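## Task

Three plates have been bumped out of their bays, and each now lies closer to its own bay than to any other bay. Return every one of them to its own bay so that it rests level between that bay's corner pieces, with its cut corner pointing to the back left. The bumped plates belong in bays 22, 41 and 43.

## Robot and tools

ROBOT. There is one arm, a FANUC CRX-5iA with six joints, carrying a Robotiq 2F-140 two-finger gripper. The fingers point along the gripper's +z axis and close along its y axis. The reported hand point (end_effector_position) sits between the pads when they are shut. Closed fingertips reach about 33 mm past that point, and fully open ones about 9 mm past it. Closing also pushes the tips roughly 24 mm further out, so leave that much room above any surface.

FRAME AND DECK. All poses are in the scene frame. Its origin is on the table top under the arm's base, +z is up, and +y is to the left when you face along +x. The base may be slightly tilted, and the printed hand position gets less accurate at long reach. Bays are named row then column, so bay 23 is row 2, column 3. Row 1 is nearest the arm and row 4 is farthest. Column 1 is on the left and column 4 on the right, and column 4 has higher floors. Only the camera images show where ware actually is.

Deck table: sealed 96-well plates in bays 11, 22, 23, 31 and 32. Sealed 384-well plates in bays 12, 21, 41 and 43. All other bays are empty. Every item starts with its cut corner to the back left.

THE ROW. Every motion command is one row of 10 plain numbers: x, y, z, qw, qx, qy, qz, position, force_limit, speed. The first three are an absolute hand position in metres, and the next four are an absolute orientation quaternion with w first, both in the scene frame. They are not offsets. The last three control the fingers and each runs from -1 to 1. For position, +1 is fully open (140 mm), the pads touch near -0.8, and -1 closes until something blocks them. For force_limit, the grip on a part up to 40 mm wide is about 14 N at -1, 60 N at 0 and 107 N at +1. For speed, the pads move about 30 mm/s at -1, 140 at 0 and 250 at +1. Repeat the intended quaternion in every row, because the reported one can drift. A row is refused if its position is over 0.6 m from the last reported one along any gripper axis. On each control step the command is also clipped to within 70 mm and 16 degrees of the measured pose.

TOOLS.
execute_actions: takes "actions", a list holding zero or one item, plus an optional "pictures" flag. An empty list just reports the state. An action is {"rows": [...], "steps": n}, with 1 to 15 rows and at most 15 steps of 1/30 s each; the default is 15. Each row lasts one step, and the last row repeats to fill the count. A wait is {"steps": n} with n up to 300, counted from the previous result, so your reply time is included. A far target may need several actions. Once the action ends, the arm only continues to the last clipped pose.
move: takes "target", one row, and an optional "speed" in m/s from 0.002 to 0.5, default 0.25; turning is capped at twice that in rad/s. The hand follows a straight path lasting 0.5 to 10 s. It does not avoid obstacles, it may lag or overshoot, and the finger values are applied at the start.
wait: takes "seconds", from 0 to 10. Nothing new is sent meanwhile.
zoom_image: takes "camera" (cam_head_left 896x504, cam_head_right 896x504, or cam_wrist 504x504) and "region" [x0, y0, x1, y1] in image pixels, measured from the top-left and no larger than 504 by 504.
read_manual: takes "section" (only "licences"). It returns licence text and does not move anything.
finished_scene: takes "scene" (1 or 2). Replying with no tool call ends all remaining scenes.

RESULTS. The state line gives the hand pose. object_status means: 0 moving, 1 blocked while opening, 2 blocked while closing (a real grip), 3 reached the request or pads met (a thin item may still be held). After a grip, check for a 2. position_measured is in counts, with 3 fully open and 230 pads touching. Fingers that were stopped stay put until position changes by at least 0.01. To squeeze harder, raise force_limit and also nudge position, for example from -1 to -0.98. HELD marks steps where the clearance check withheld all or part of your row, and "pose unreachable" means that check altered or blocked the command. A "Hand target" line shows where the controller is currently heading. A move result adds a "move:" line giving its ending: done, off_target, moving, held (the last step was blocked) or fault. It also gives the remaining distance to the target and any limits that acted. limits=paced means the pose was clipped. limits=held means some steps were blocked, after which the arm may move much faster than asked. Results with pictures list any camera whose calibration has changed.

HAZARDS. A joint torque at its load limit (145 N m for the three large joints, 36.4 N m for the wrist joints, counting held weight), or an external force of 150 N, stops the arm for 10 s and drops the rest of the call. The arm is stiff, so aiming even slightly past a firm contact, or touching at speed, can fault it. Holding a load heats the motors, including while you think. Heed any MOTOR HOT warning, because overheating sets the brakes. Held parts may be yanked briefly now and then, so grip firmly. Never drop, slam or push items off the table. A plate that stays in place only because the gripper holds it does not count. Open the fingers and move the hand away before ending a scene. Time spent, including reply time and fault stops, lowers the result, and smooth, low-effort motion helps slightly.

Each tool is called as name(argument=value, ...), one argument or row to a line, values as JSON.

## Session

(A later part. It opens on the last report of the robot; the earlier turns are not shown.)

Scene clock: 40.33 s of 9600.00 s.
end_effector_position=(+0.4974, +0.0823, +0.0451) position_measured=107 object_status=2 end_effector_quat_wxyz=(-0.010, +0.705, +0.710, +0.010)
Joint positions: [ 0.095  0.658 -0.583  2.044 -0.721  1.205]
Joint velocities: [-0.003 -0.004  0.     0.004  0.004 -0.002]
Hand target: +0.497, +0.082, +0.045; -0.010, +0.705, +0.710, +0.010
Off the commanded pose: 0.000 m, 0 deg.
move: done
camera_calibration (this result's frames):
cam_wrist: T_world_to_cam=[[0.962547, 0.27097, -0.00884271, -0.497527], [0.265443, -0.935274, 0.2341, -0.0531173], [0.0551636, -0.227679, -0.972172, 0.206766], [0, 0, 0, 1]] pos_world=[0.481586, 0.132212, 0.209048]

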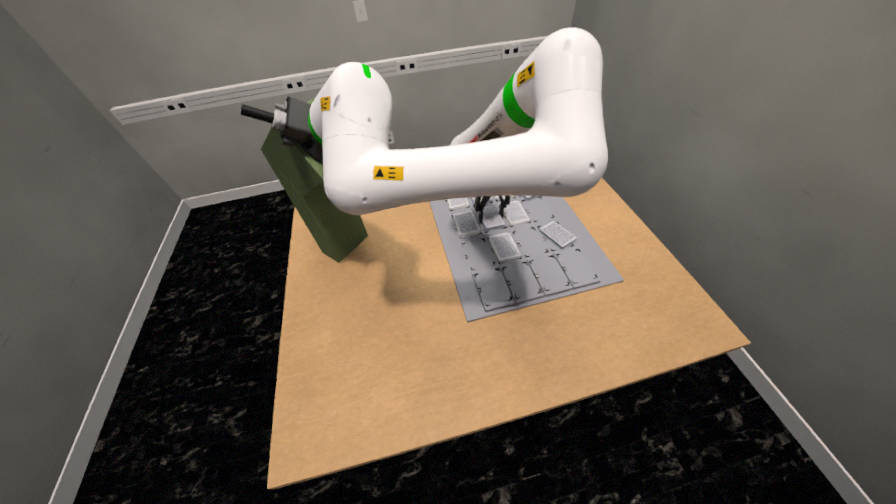

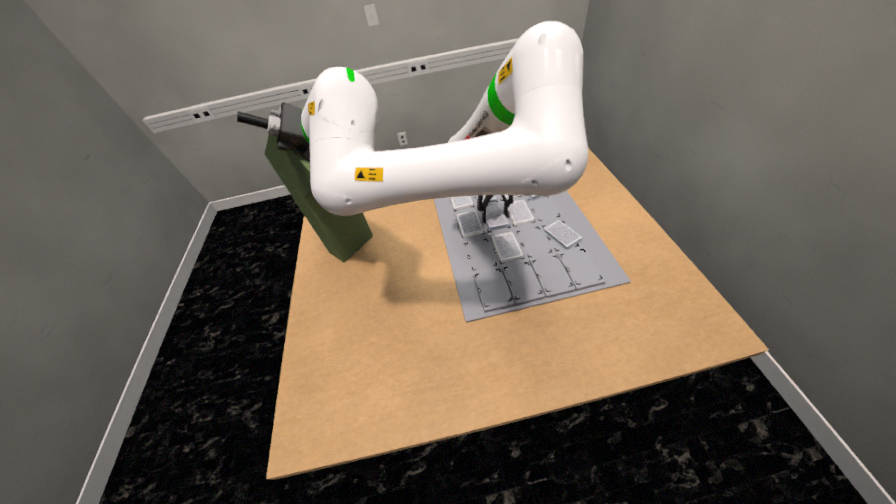

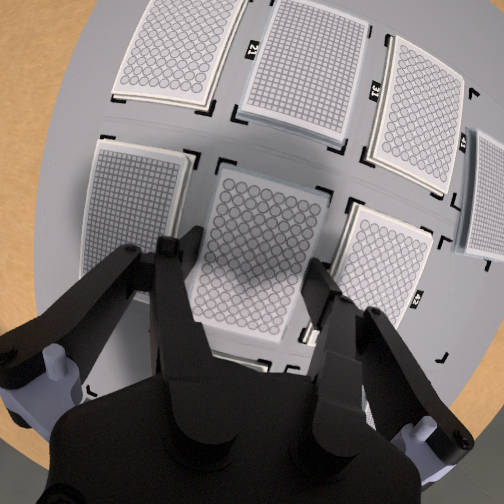

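move(
  target=[0.4975, 0.0822, 0.0405, -0.0104, 0.7045, 0.7095, 0.0105, -1, 0.2, -0.6],
  speed=0.015,
)

zoom_image(
  camera="cam_wrist",
  region=[200, 145, 350, 225],
)

zoom_image(
  camera="cam_head_right",
  region=[470, 200, 530, 245],
)

Scene clock: 42.97 s of 9600.00 s.
end_effector_position=(+0.4975, +0.0822, +0.0405) position_measured=107 object_status=2 end_effector_quat_wxyz=(-0.010, +0.705, +0.710, +0.011)
Joint positions: [ 0.087  0.667 -0.576  2.054 -0.719  1.202]
Joint velocities: [-0.    -0.     0.001  0.001 -0.    -0.   ]
Hand target: +0.498, +0.082, +0.041; -0.010, +0.705, +0.710, +0.010
Off the commanded pose: 0.000 m, 0 deg.
move: done
camera_calibration (this result's frames):
cam_wrist: T_world_to_cam=[[0.962557, 0.270937, -0.00875892, -0.497641], [0.265396, -0.935303, 0.234038, -0.0521765], [0.0552173, -0.227599, -0.972188, 0.202285], [0, 0, 0, 1]] pos_world=[0.481685, 0.132069, 0.204512]

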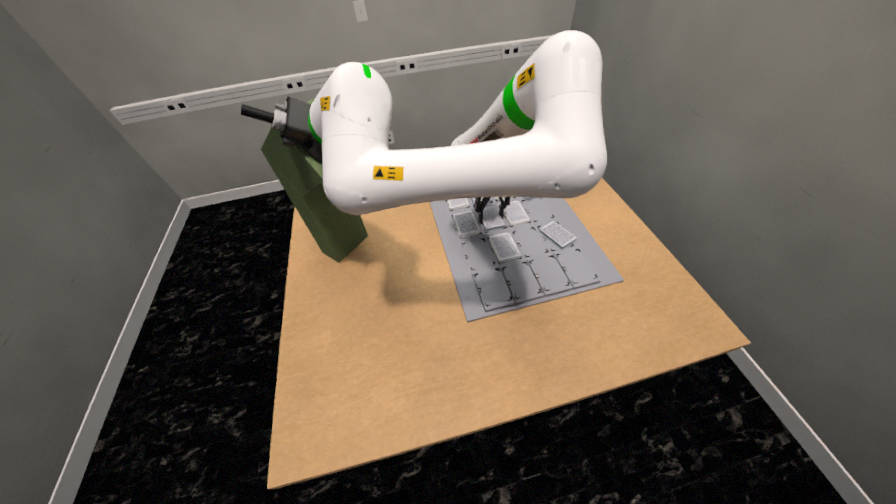

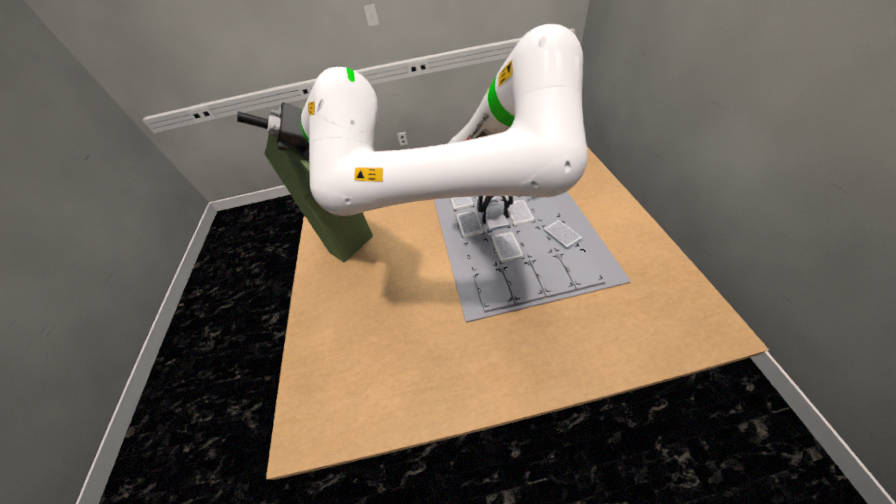

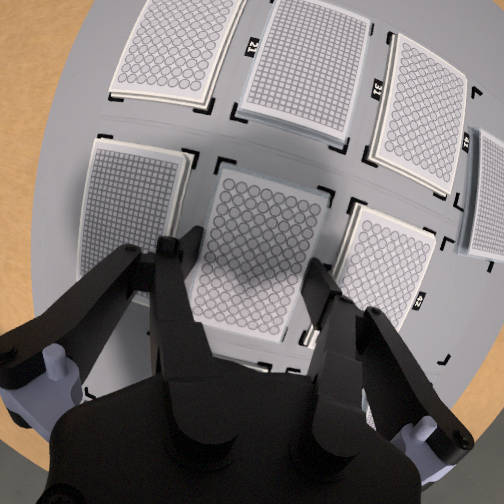

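Region (200, 145, 350, 225) of cam_wrist's 504x504 image, scaled by 3.360, with more detail than that image has; it fills the top 269 rows of this view, and the rest is white.

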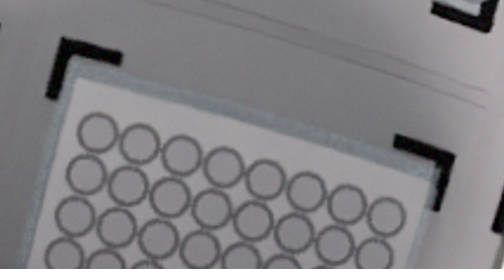

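Region (470, 200, 530, 245) of cam_head_right's 896x504 image, scaled by 8.400, with more detail than that image has; it fills the top 378 rows of this view, and the rest is white.

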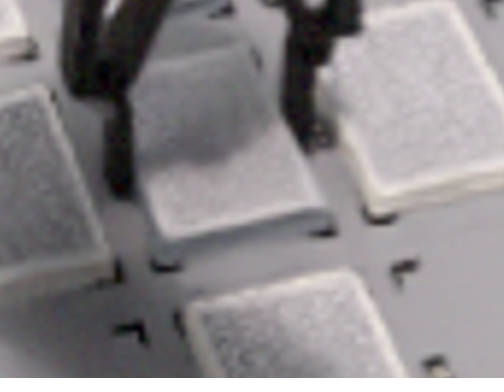

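move(
  target=[0.4975, 0.0822, 0.0382, -0.0104, 0.7045, 0.7095, 0.0105, -1, 0.2, -0.6],
  speed=0.006,
)

zoom_image(
  camera="cam_wrist",
  region=[200, 145, 350, 225],
)

zoom_image(
  camera="cam_head_right",
  region=[470, 200, 530, 245],
)

Scene clock: 44.50 s of 9600.00 s.
end_effector_position=(+0.4975, +0.0822, +0.0383) position_measured=107 object_status=2 end_effector_quat_wxyz=(-0.010, +0.705, +0.710, +0.011)
Joint positions: [ 0.083  0.671 -0.572  2.059 -0.718  1.2  ]
Joint velocities: [-0.003 -0.     0.     0.     0.     0.001]
Hand target: +0.498, +0.082, +0.038; -0.010, +0.705, +0.710, +0.010
Off the commanded pose: 0.000 m, 0 deg.
move: done
camera_calibration (this result's frames):
cam_wrist: T_world_to_cam=[[0.962546, 0.270978, -0.00869962, -0.497662], [0.265421, -0.935295, 0.234041, -0.0516644], [0.0552832, -0.227584, -0.972188, 0.200058], [0, 0, 0, 1]] pos_world=[0.481676, 0.132064, 0.202256]

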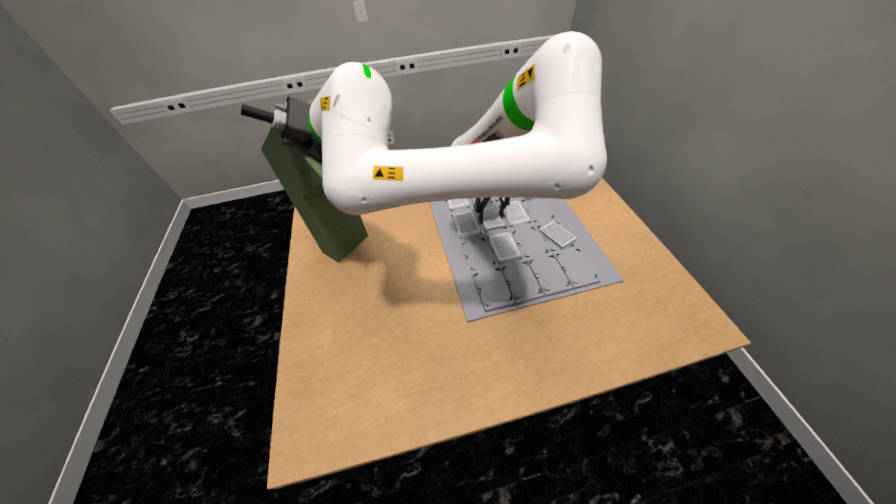

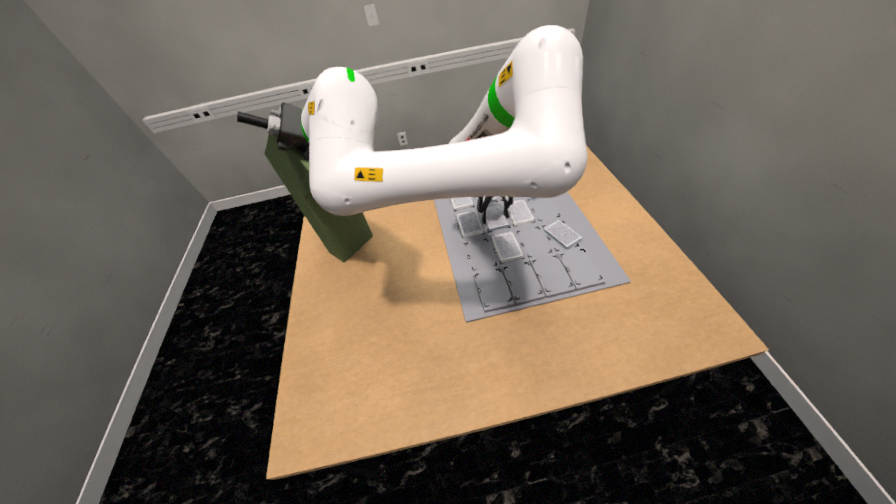

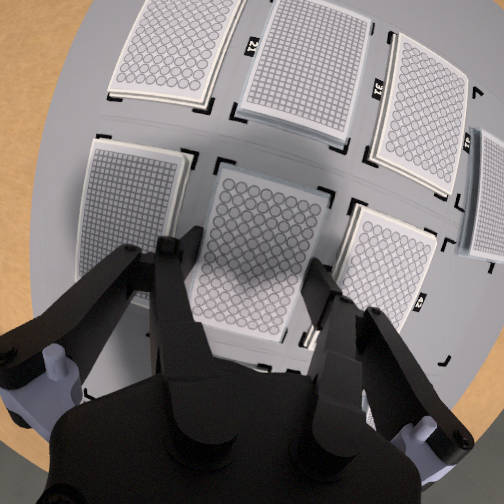

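Region (200, 145, 350, 225) of cam_wrist's 504x504 image, scaled by 3.360, with more detail than that image has; it fills the top 269 rows of this view, and the rest is white.

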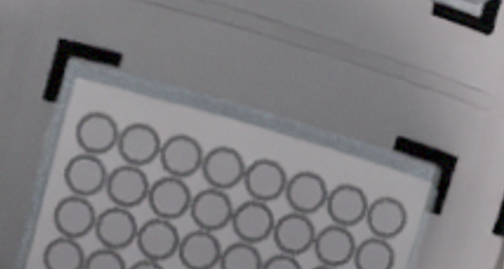

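Region (470, 200, 530, 245) of cam_head_right's 896x504 image, scaled by 8.400, with more detail than that image has; it fills the top 378 rows of this view, and the rest is white.

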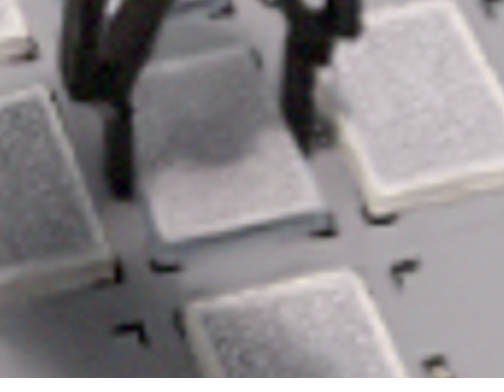

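move(
  target=[0.4975, 0.0822, 0.0380, -0.0104, 0.7045, 0.7095, 0.0105, 0.35, 0.2, -0.8],
  speed=0.006,
)

move(
  target=[0.4975, 0.0822, 0.10, 0, 0.7071, 0.7071, 0, 0.35, 0.2, 0],
  speed=0.15,
)

zoom_image(
  camera="cam_wrist",
  region=[150, 110, 400, 360],
)

Scene clock: 46.00 s of 9600.00 s.
end_effector_position=(+0.4975, +0.0822, +0.0380) position_measured=85 object_status=3 end_effector_quat_wxyz=(-0.010, +0.705, +0.710, +0.010)
Joint positions: [ 0.083  0.672 -0.571  2.059 -0.718  1.2  ]
Joint velocities: [-0.001  0.001  0.    -0.001 -0.001  0.   ]
Hand target: +0.498, +0.082, +0.038; -0.010, +0.705, +0.710, +0.011
Off the commanded pose: 0.000 m, 0 deg.
move: done
camera_calibration (this result's frames):
cam_wrist: T_world_to_cam=[[0.962562, 0.270921, -0.00874229, -0.497649], [0.265374, -0.935301, 0.234072, -0.0516149], [0.0552383, -0.227629, -0.97218, 0.19984], [0, 0, 0, 1]] pos_world=[0.481676, 0.132037, 0.202012]

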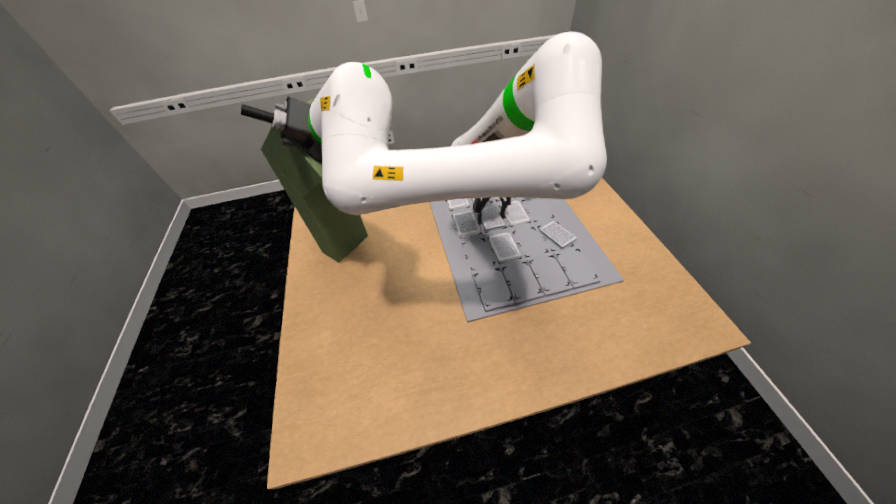

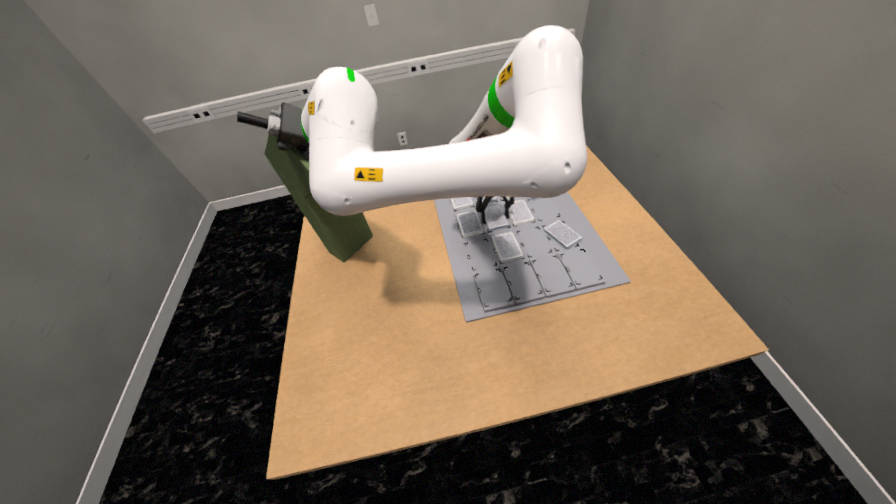

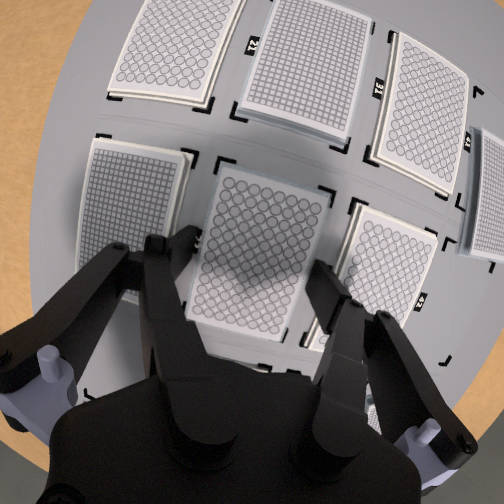

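Scene clock: 46.83 s of 9600.00 s.
end_effector_position=(+0.4973, +0.0821, +0.0999) position_measured=85 object_status=3 end_effector_quat_wxyz=(+0.000, +0.707, +0.707, +0.000)
Joint positions: [ 0.223  0.57  -0.66   1.879 -0.783  1.248]
Joint velocities: [ 0.    -0.    -0.001 -0.001  0.001  0.002]
Hand target: +0.497, +0.082, +0.100; +0.000, +0.707, +0.707, +0.000
Off the commanded pose: 0.000 m, 0 deg.
move: done
camera_calibration (this result's frames):
cam_wrist: T_world_to_cam=[[0.96444, 0.263771, -0.0167188, -0.49643], [0.258839, -0.929828, 0.261576, -0.0660866], [0.0534505, -0.256602, -0.965038, 0.262531], [0, 0, 0, 1]] pos_world=[0.481851, 0.136861, 0.26234]

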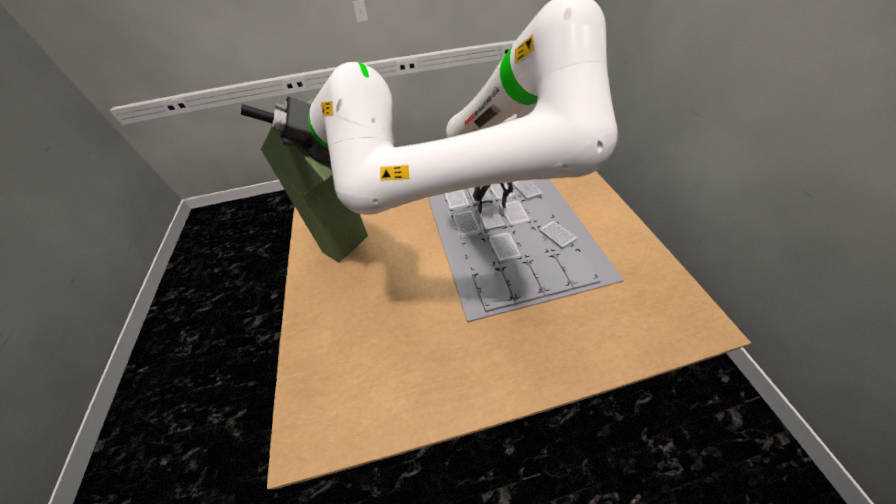

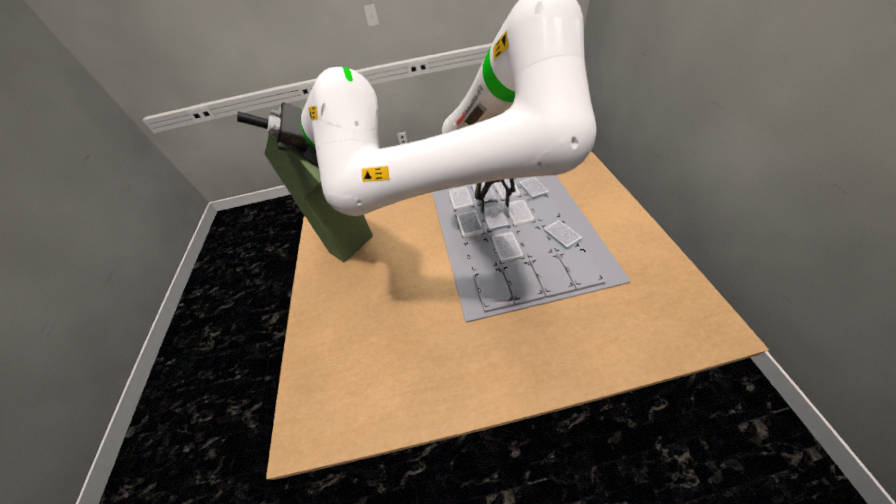

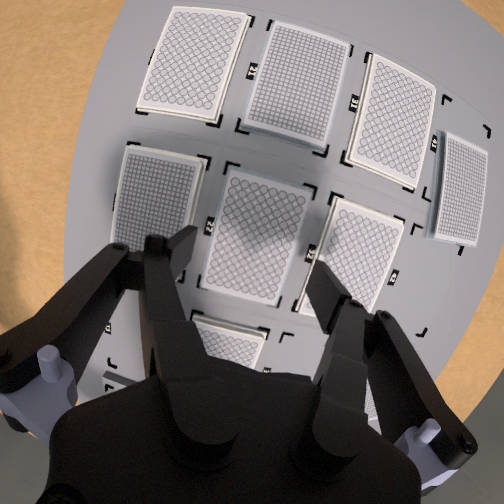

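Region (150, 110, 400, 360) of cam_wrist's 504x504 image, scaled by 2.016, with more detail than that image has.

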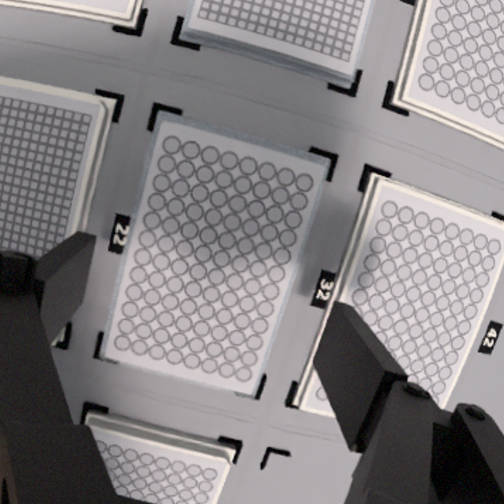

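move(
  target=[0.7154, 0.2123, 0.085, 0, 0.6428, 0.7660, 0, 0.4, 0.2, 0],
  speed=0.25,
)

zoom_image(
  camera="cam_wrist",
  region=[150, 100, 400, 350],
)

Scene clock: 52.07 s of 9600.00 s.
end_effector_position=(+0.7158, +0.2125, +0.0855) position_measured=78 object_status=3 end_effector_quat_wxyz=(+0.000, +0.643, +0.766, +0.000)
Joint positions: [ 0.471  0.965  0.164  1.28  -0.916  1.994]
Joint velocities: [ 0.     0.003  0.006 -0.007 -0.003  0.006]
Hand target: +0.716, +0.213, +0.086; +0.000, +0.643, +0.766, +0.000
Off the commanded pose: 0.001 m, 0 deg.
After step 90, 0.63 s passed at rest.
move: done
camera_calibration (this result's frames):
cam_wrist: T_world_to_cam=[[0.904076, 0.42708, -0.0158028, -0.7334], [0.415938, -0.870789, 0.262148, -0.122631], [0.0981974, -0.243575, -0.964898, 0.235668], [0, 0, 0, 1]] pos_world=[0.690914, 0.263837, 0.247954]

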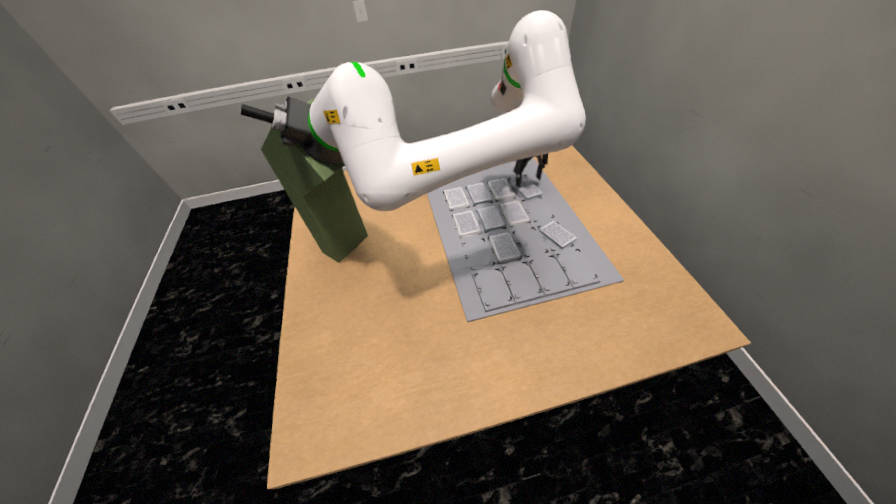

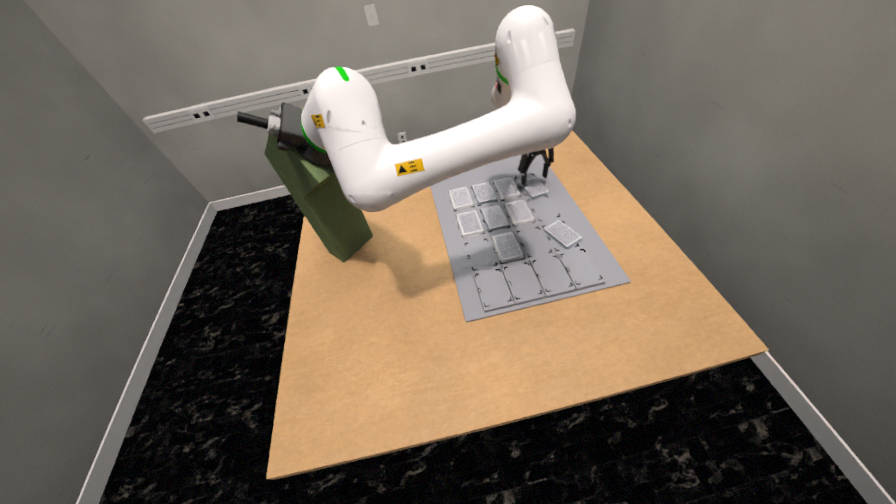

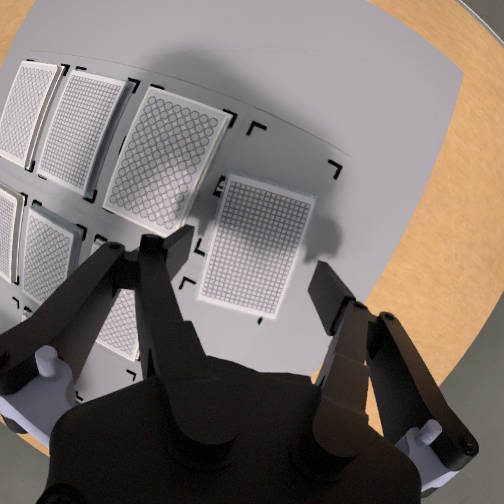

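Region (150, 100, 400, 350) of cam_wrist's 504x504 image, scaled by 2.016, with more detail than that image has.

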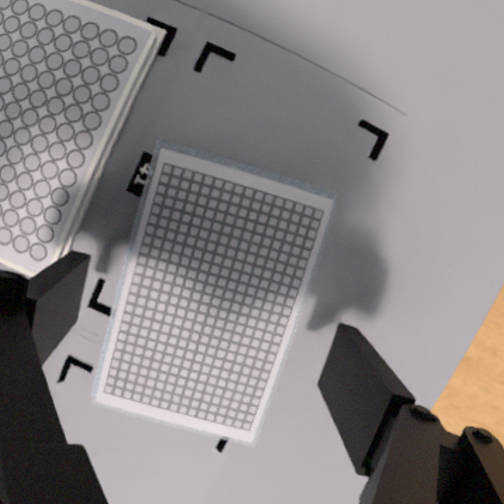

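zoom_image(
  camera="cam_wrist",
  region=[210, 110, 350, 230],
)

zoom_image(
  camera="cam_wrist",
  region=[175, 225, 315, 335],
)

Region (210, 110, 350, 230) of cam_wrist's 504x504 image, scaled by 3.600, with more detail than that image has; it fills the top 432 rows of this view, and the rest is white.

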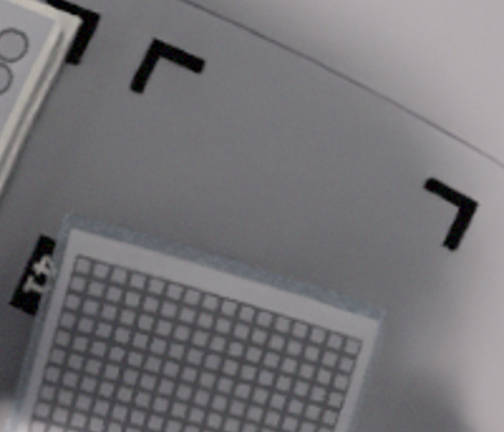

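Region (175, 225, 315, 335) of cam_wrist's 504x504 image, scaled by 3.600, with more detail than that image has; it fills the top 396 rows of this view, and the rest is white.

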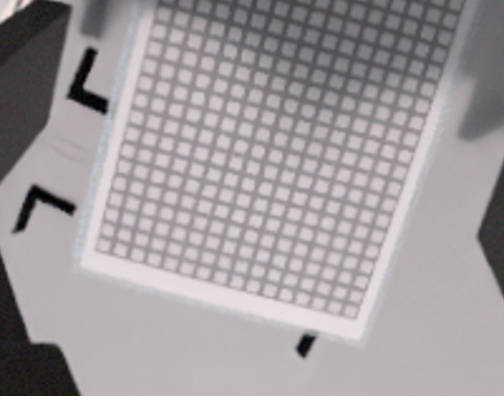

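move(
  target=[0.7159, 0.2169, 0.041, 0, 0.6481, 0.7615, 0, 0.4, 0.2, 0],
  speed=0.07,
)

zoom_image(
  camera="cam_wrist",
  region=[160, 100, 400, 340],
)

Scene clock: 57.03 s of 9600.00 s.
end_effector_position=(+0.7160, +0.2170, +0.0411) position_measured=78 object_status=3 end_effector_quat_wxyz=(+0.000, +0.648, +0.761, +0.000)
Joint positions: [ 0.424  1.043  0.237  1.31  -0.883  1.984]
Joint velocities: [-0.     0.001  0.001 -0.    -0.     0.   ]
Hand target: +0.716, +0.217, +0.041; -0.000, +0.648, +0.762, +0.000
Off the commanded pose: 0.000 m, 0 deg.
After step 90, 1.00 s passed at rest.
move: done
camera_calibration (this result's frames):
cam_wrist: T_world_to_cam=[[0.910015, 0.414237, -0.0167411, -0.737641], [0.403852, -0.876629, 0.261582, -0.0972578], [0.0936815, -0.244805, -0.965036, 0.197323], [0, 0, 0, 1]] pos_world=[0.692057, 0.268605, 0.203515]

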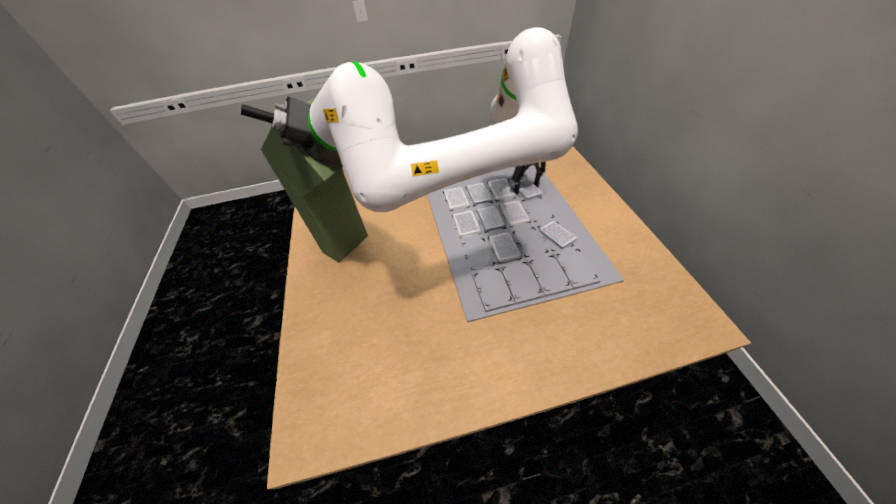

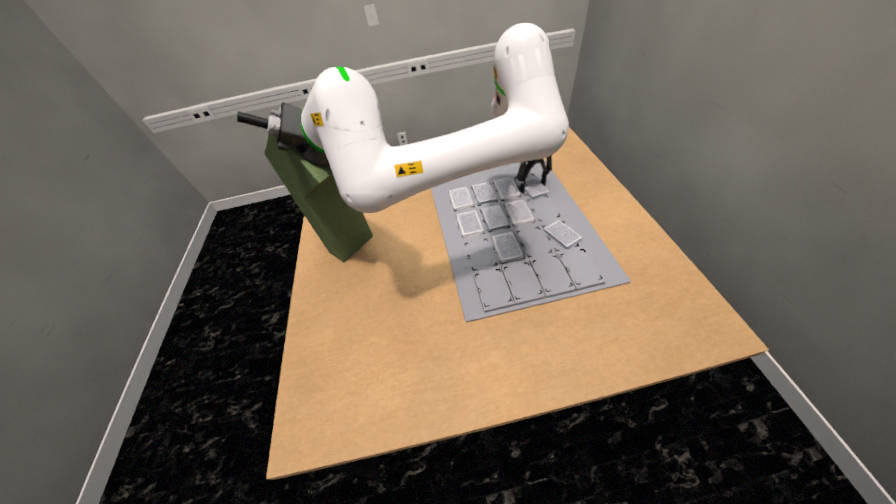

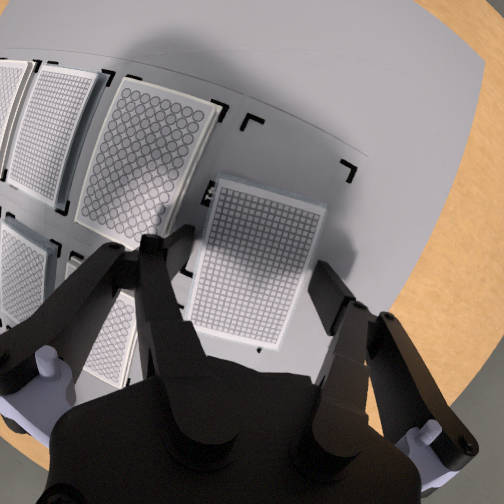

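Region (160, 100, 400, 340) of cam_wrist's 504x504 image, scaled by 2.100, with more detail than that image has.

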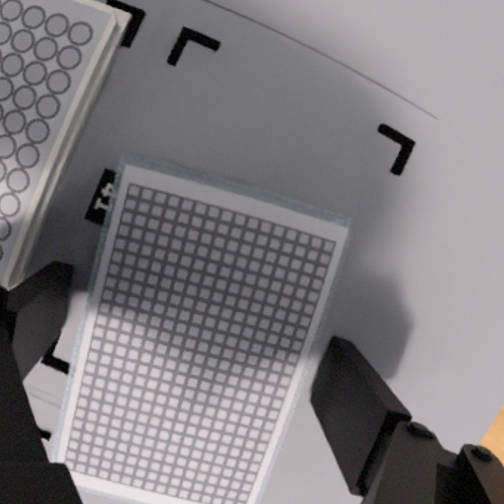

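move(
  target=[0.7155, 0.2169, 0.0395, 0, 0.6481, 0.7615, 0, -1, 0.2, -0.6],
  speed=0.03,
)

zoom_image(
  camera="cam_wrist",
  region=[200, 100, 370, 240],
)

Scene clock: 58.57 s of 9600.00 s.
end_effector_position=(+0.7156, +0.2169, +0.0396) position_measured=109 object_status=2 end_effector_quat_wxyz=(+0.000, +0.648, +0.762, +0.000)
Joint positions: [ 0.422  1.045  0.237  1.313 -0.881  1.983]
Joint velocities: [-0.     0.001  0.    -0.     0.001  0.   ]
Hand target: +0.716, +0.217, +0.039; -0.000, +0.648, +0.762, -0.000
Off the commanded pose: 0.000 m, 0 deg.
move: done
camera_calibration (this result's frames):
cam_wrist: T_world_to_cam=[[0.909907, 0.414478, -0.0166838, -0.737195], [0.404068, -0.876525, 0.261598, -0.0969355], [0.0938027, -0.244771, -0.965033, 0.195793], [0, 0, 0, 1]] pos_world=[0.691581, 0.268509, 0.202005]

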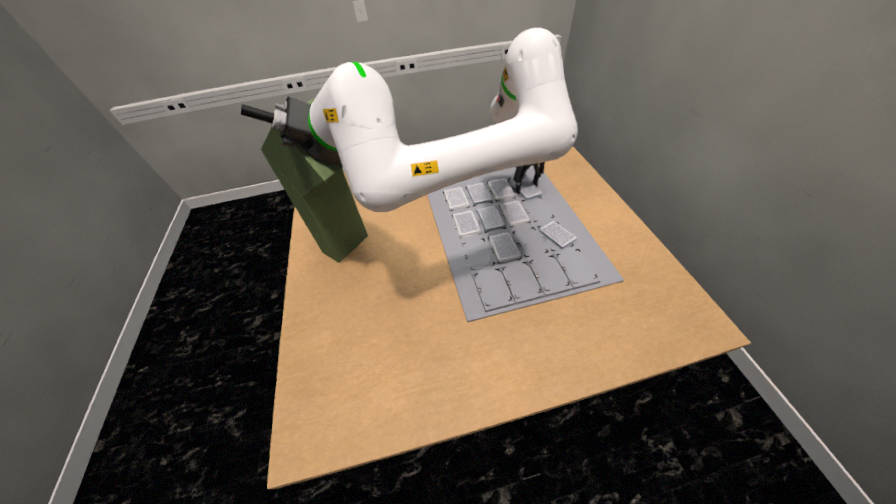

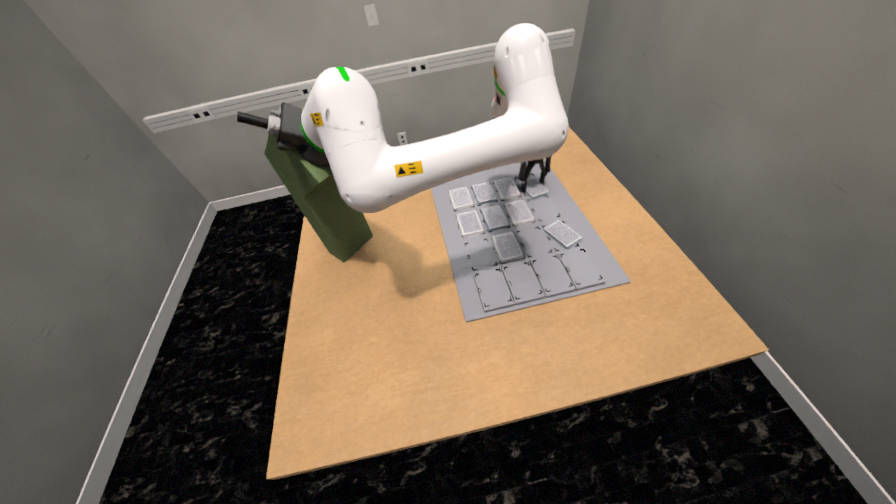

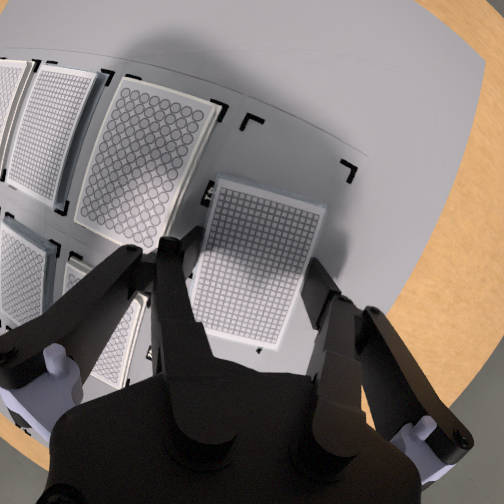

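Region (200, 100, 370, 240) of cam_wrist's 504x504 image, scaled by 2.965, with more detail than that image has; it fills the top 415 rows of this view, and the rest is white.

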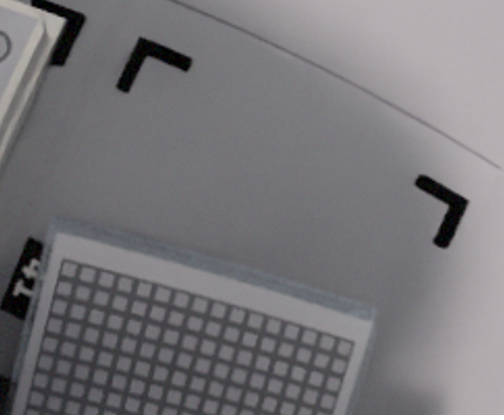

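move(
  target=[0.7155, 0.2169, 0.052, 0, 0.6481, 0.7615, 0, -1, 0.2, -0.6],
  speed=0.06,
)

move(
  target=[0.7121, 0.2533, 0.047, -0.0104, 0.7049, 0.7092, 0.0105, -1, 0.2, -0.6],
  speed=0.08,
)

zoom_image(
  camera="cam_wrist",
  region=[200, 155, 350, 235],
)

Scene clock: 62.63 s of 9600.00 s.
end_effector_position=(+0.7155, +0.2169, +0.0520) position_measured=110 object_status=2 end_effector_quat_wxyz=(-0.000, +0.648, +0.762, -0.000)
Joint positions: [ 0.437  1.024  0.218  1.303 -0.891  1.981]
Joint velocities: [ 0.001 -0.001 -0.002 -0.    -0.    -0.   ]
Hand target: +0.715, +0.217, +0.052; +0.000, +0.648, +0.762, -0.000
Off the commanded pose: 0.000 m, 0 deg.
After step 90, 0.33 s passed at rest.
move: done
camera_calibration (this result's frames):
cam_wrist: T_world_to_cam=[[0.909878, 0.414536, -0.0168158, -0.736838], [0.404159, -0.87649, 0.261572, -0.100209], [0.0936923, -0.244795, -0.965037, 0.207869], [0, 0, 0, 1]] pos_world=[0.691457, 0.268499, 0.214423]

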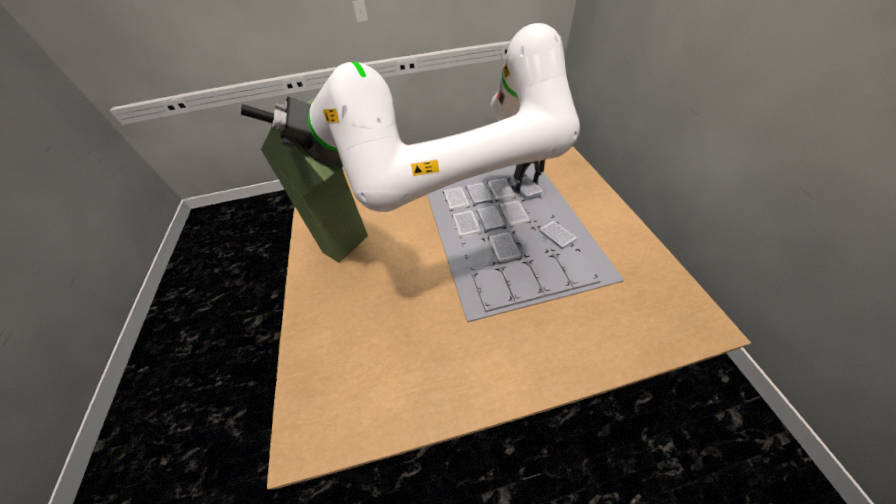

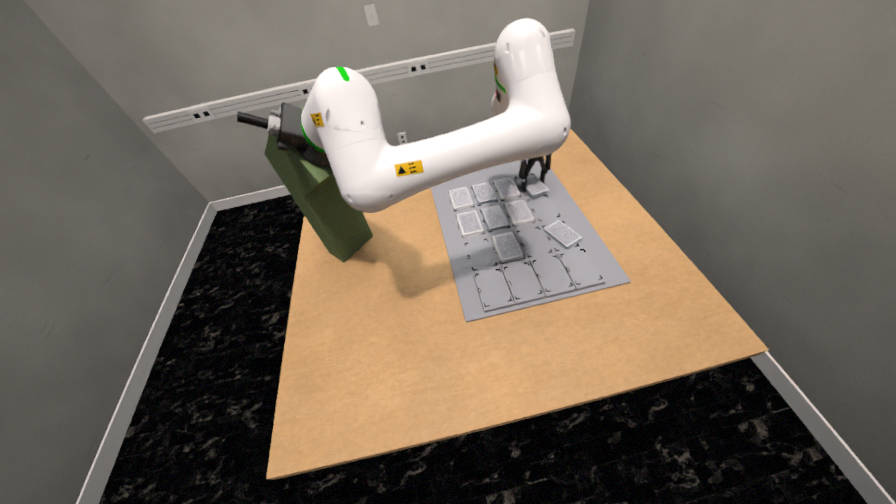

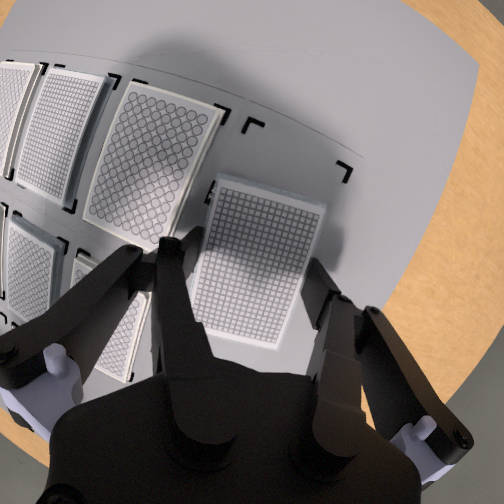

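Scene clock: 63.90 s of 9600.00 s.
end_effector_position=(+0.7121, +0.2533, +0.0471) position_measured=110 object_status=2 end_effector_quat_wxyz=(-0.010, +0.705, +0.709, +0.010)
Joint positions: [ 0.458  1.078  0.27   1.283 -0.876  1.826]
Joint velocities: [ 0.001 -0.     0.     0.001  0.002 -0.003]
Hand target: +0.712, +0.253, +0.047; -0.010, +0.705, +0.709, +0.010
Off the commanded pose: 0.000 m, 0 deg.
move: done
camera_calibration (this result's frames):
cam_wrist: T_world_to_cam=[[0.962836, 0.269941, -0.00888289, -0.750373], [0.264458, -0.935579, 0.233995, 0.050084], [0.0548542, -0.227648, -0.972197, 0.236004], [0, 0, 0, 1]] pos_world=[0.696296, 0.30314, 0.211057]

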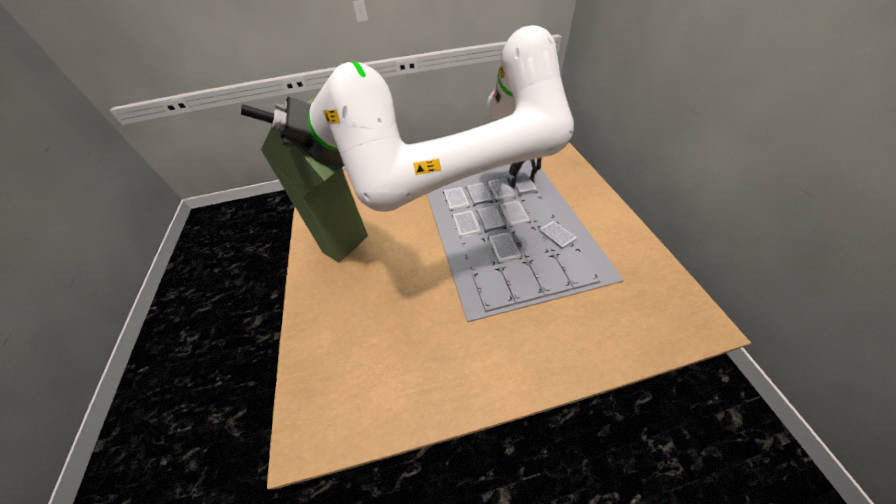

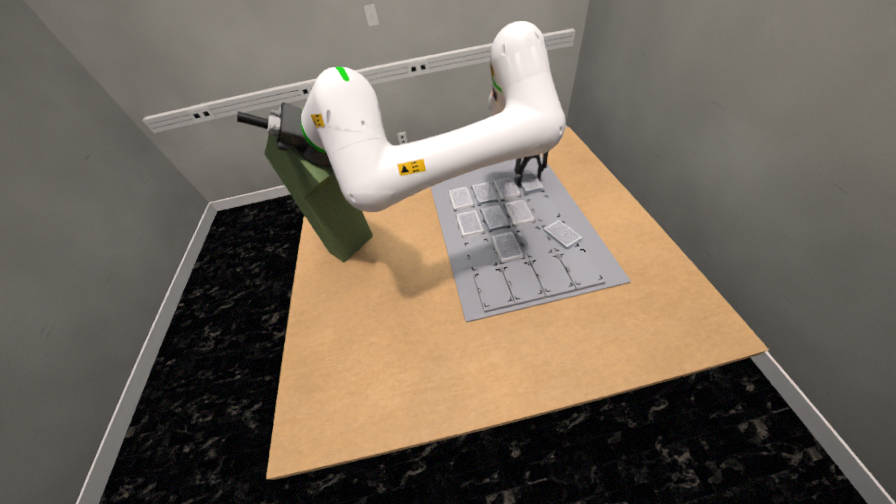

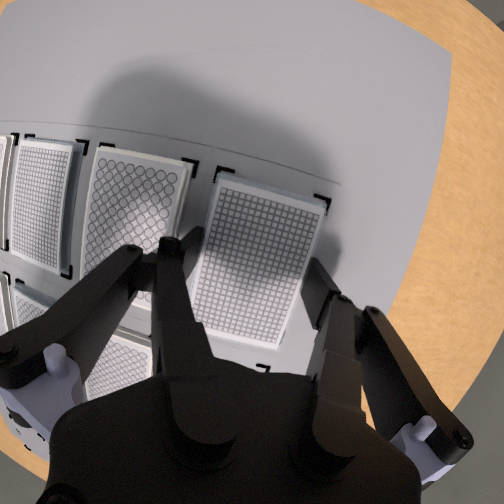

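Region (200, 155, 350, 235) of cam_wrist's 504x504 image, scaled by 3.360, with more detail than that image has; it fills the top 269 rows of this view, and the rest is white.

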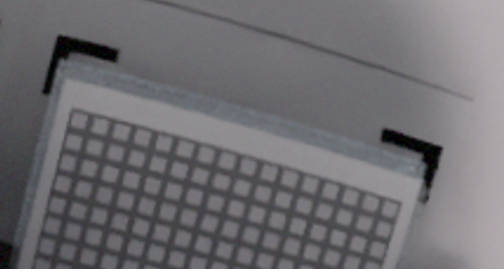

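zoom_image(
  camera="cam_wrist",
  region=[203, 158, 253, 198],
)

zoom_image(
  camera="cam_wrist",
  region=[297, 185, 347, 225],
)

Region (203, 158, 253, 198) of cam_wrist's 504x504 image, scaled by 10.080, with more detail than that image has; it fills the top 403 rows of this view, and the rest is white.

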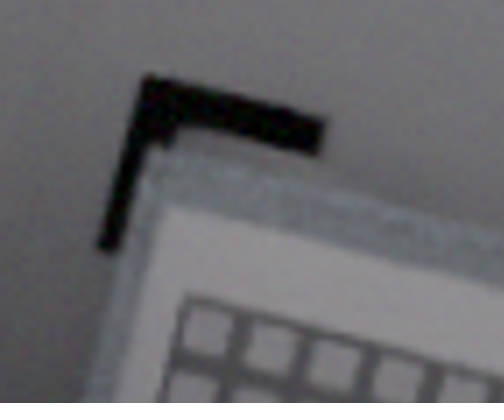

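Region (297, 185, 347, 225) of cam_wrist's 504x504 image, scaled by 10.080, with more detail than that image has; it fills the top 403 rows of this view, and the rest is white.

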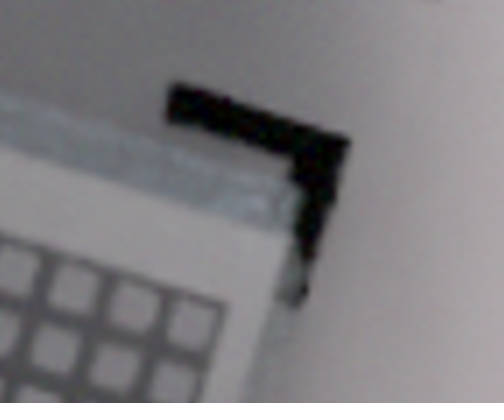

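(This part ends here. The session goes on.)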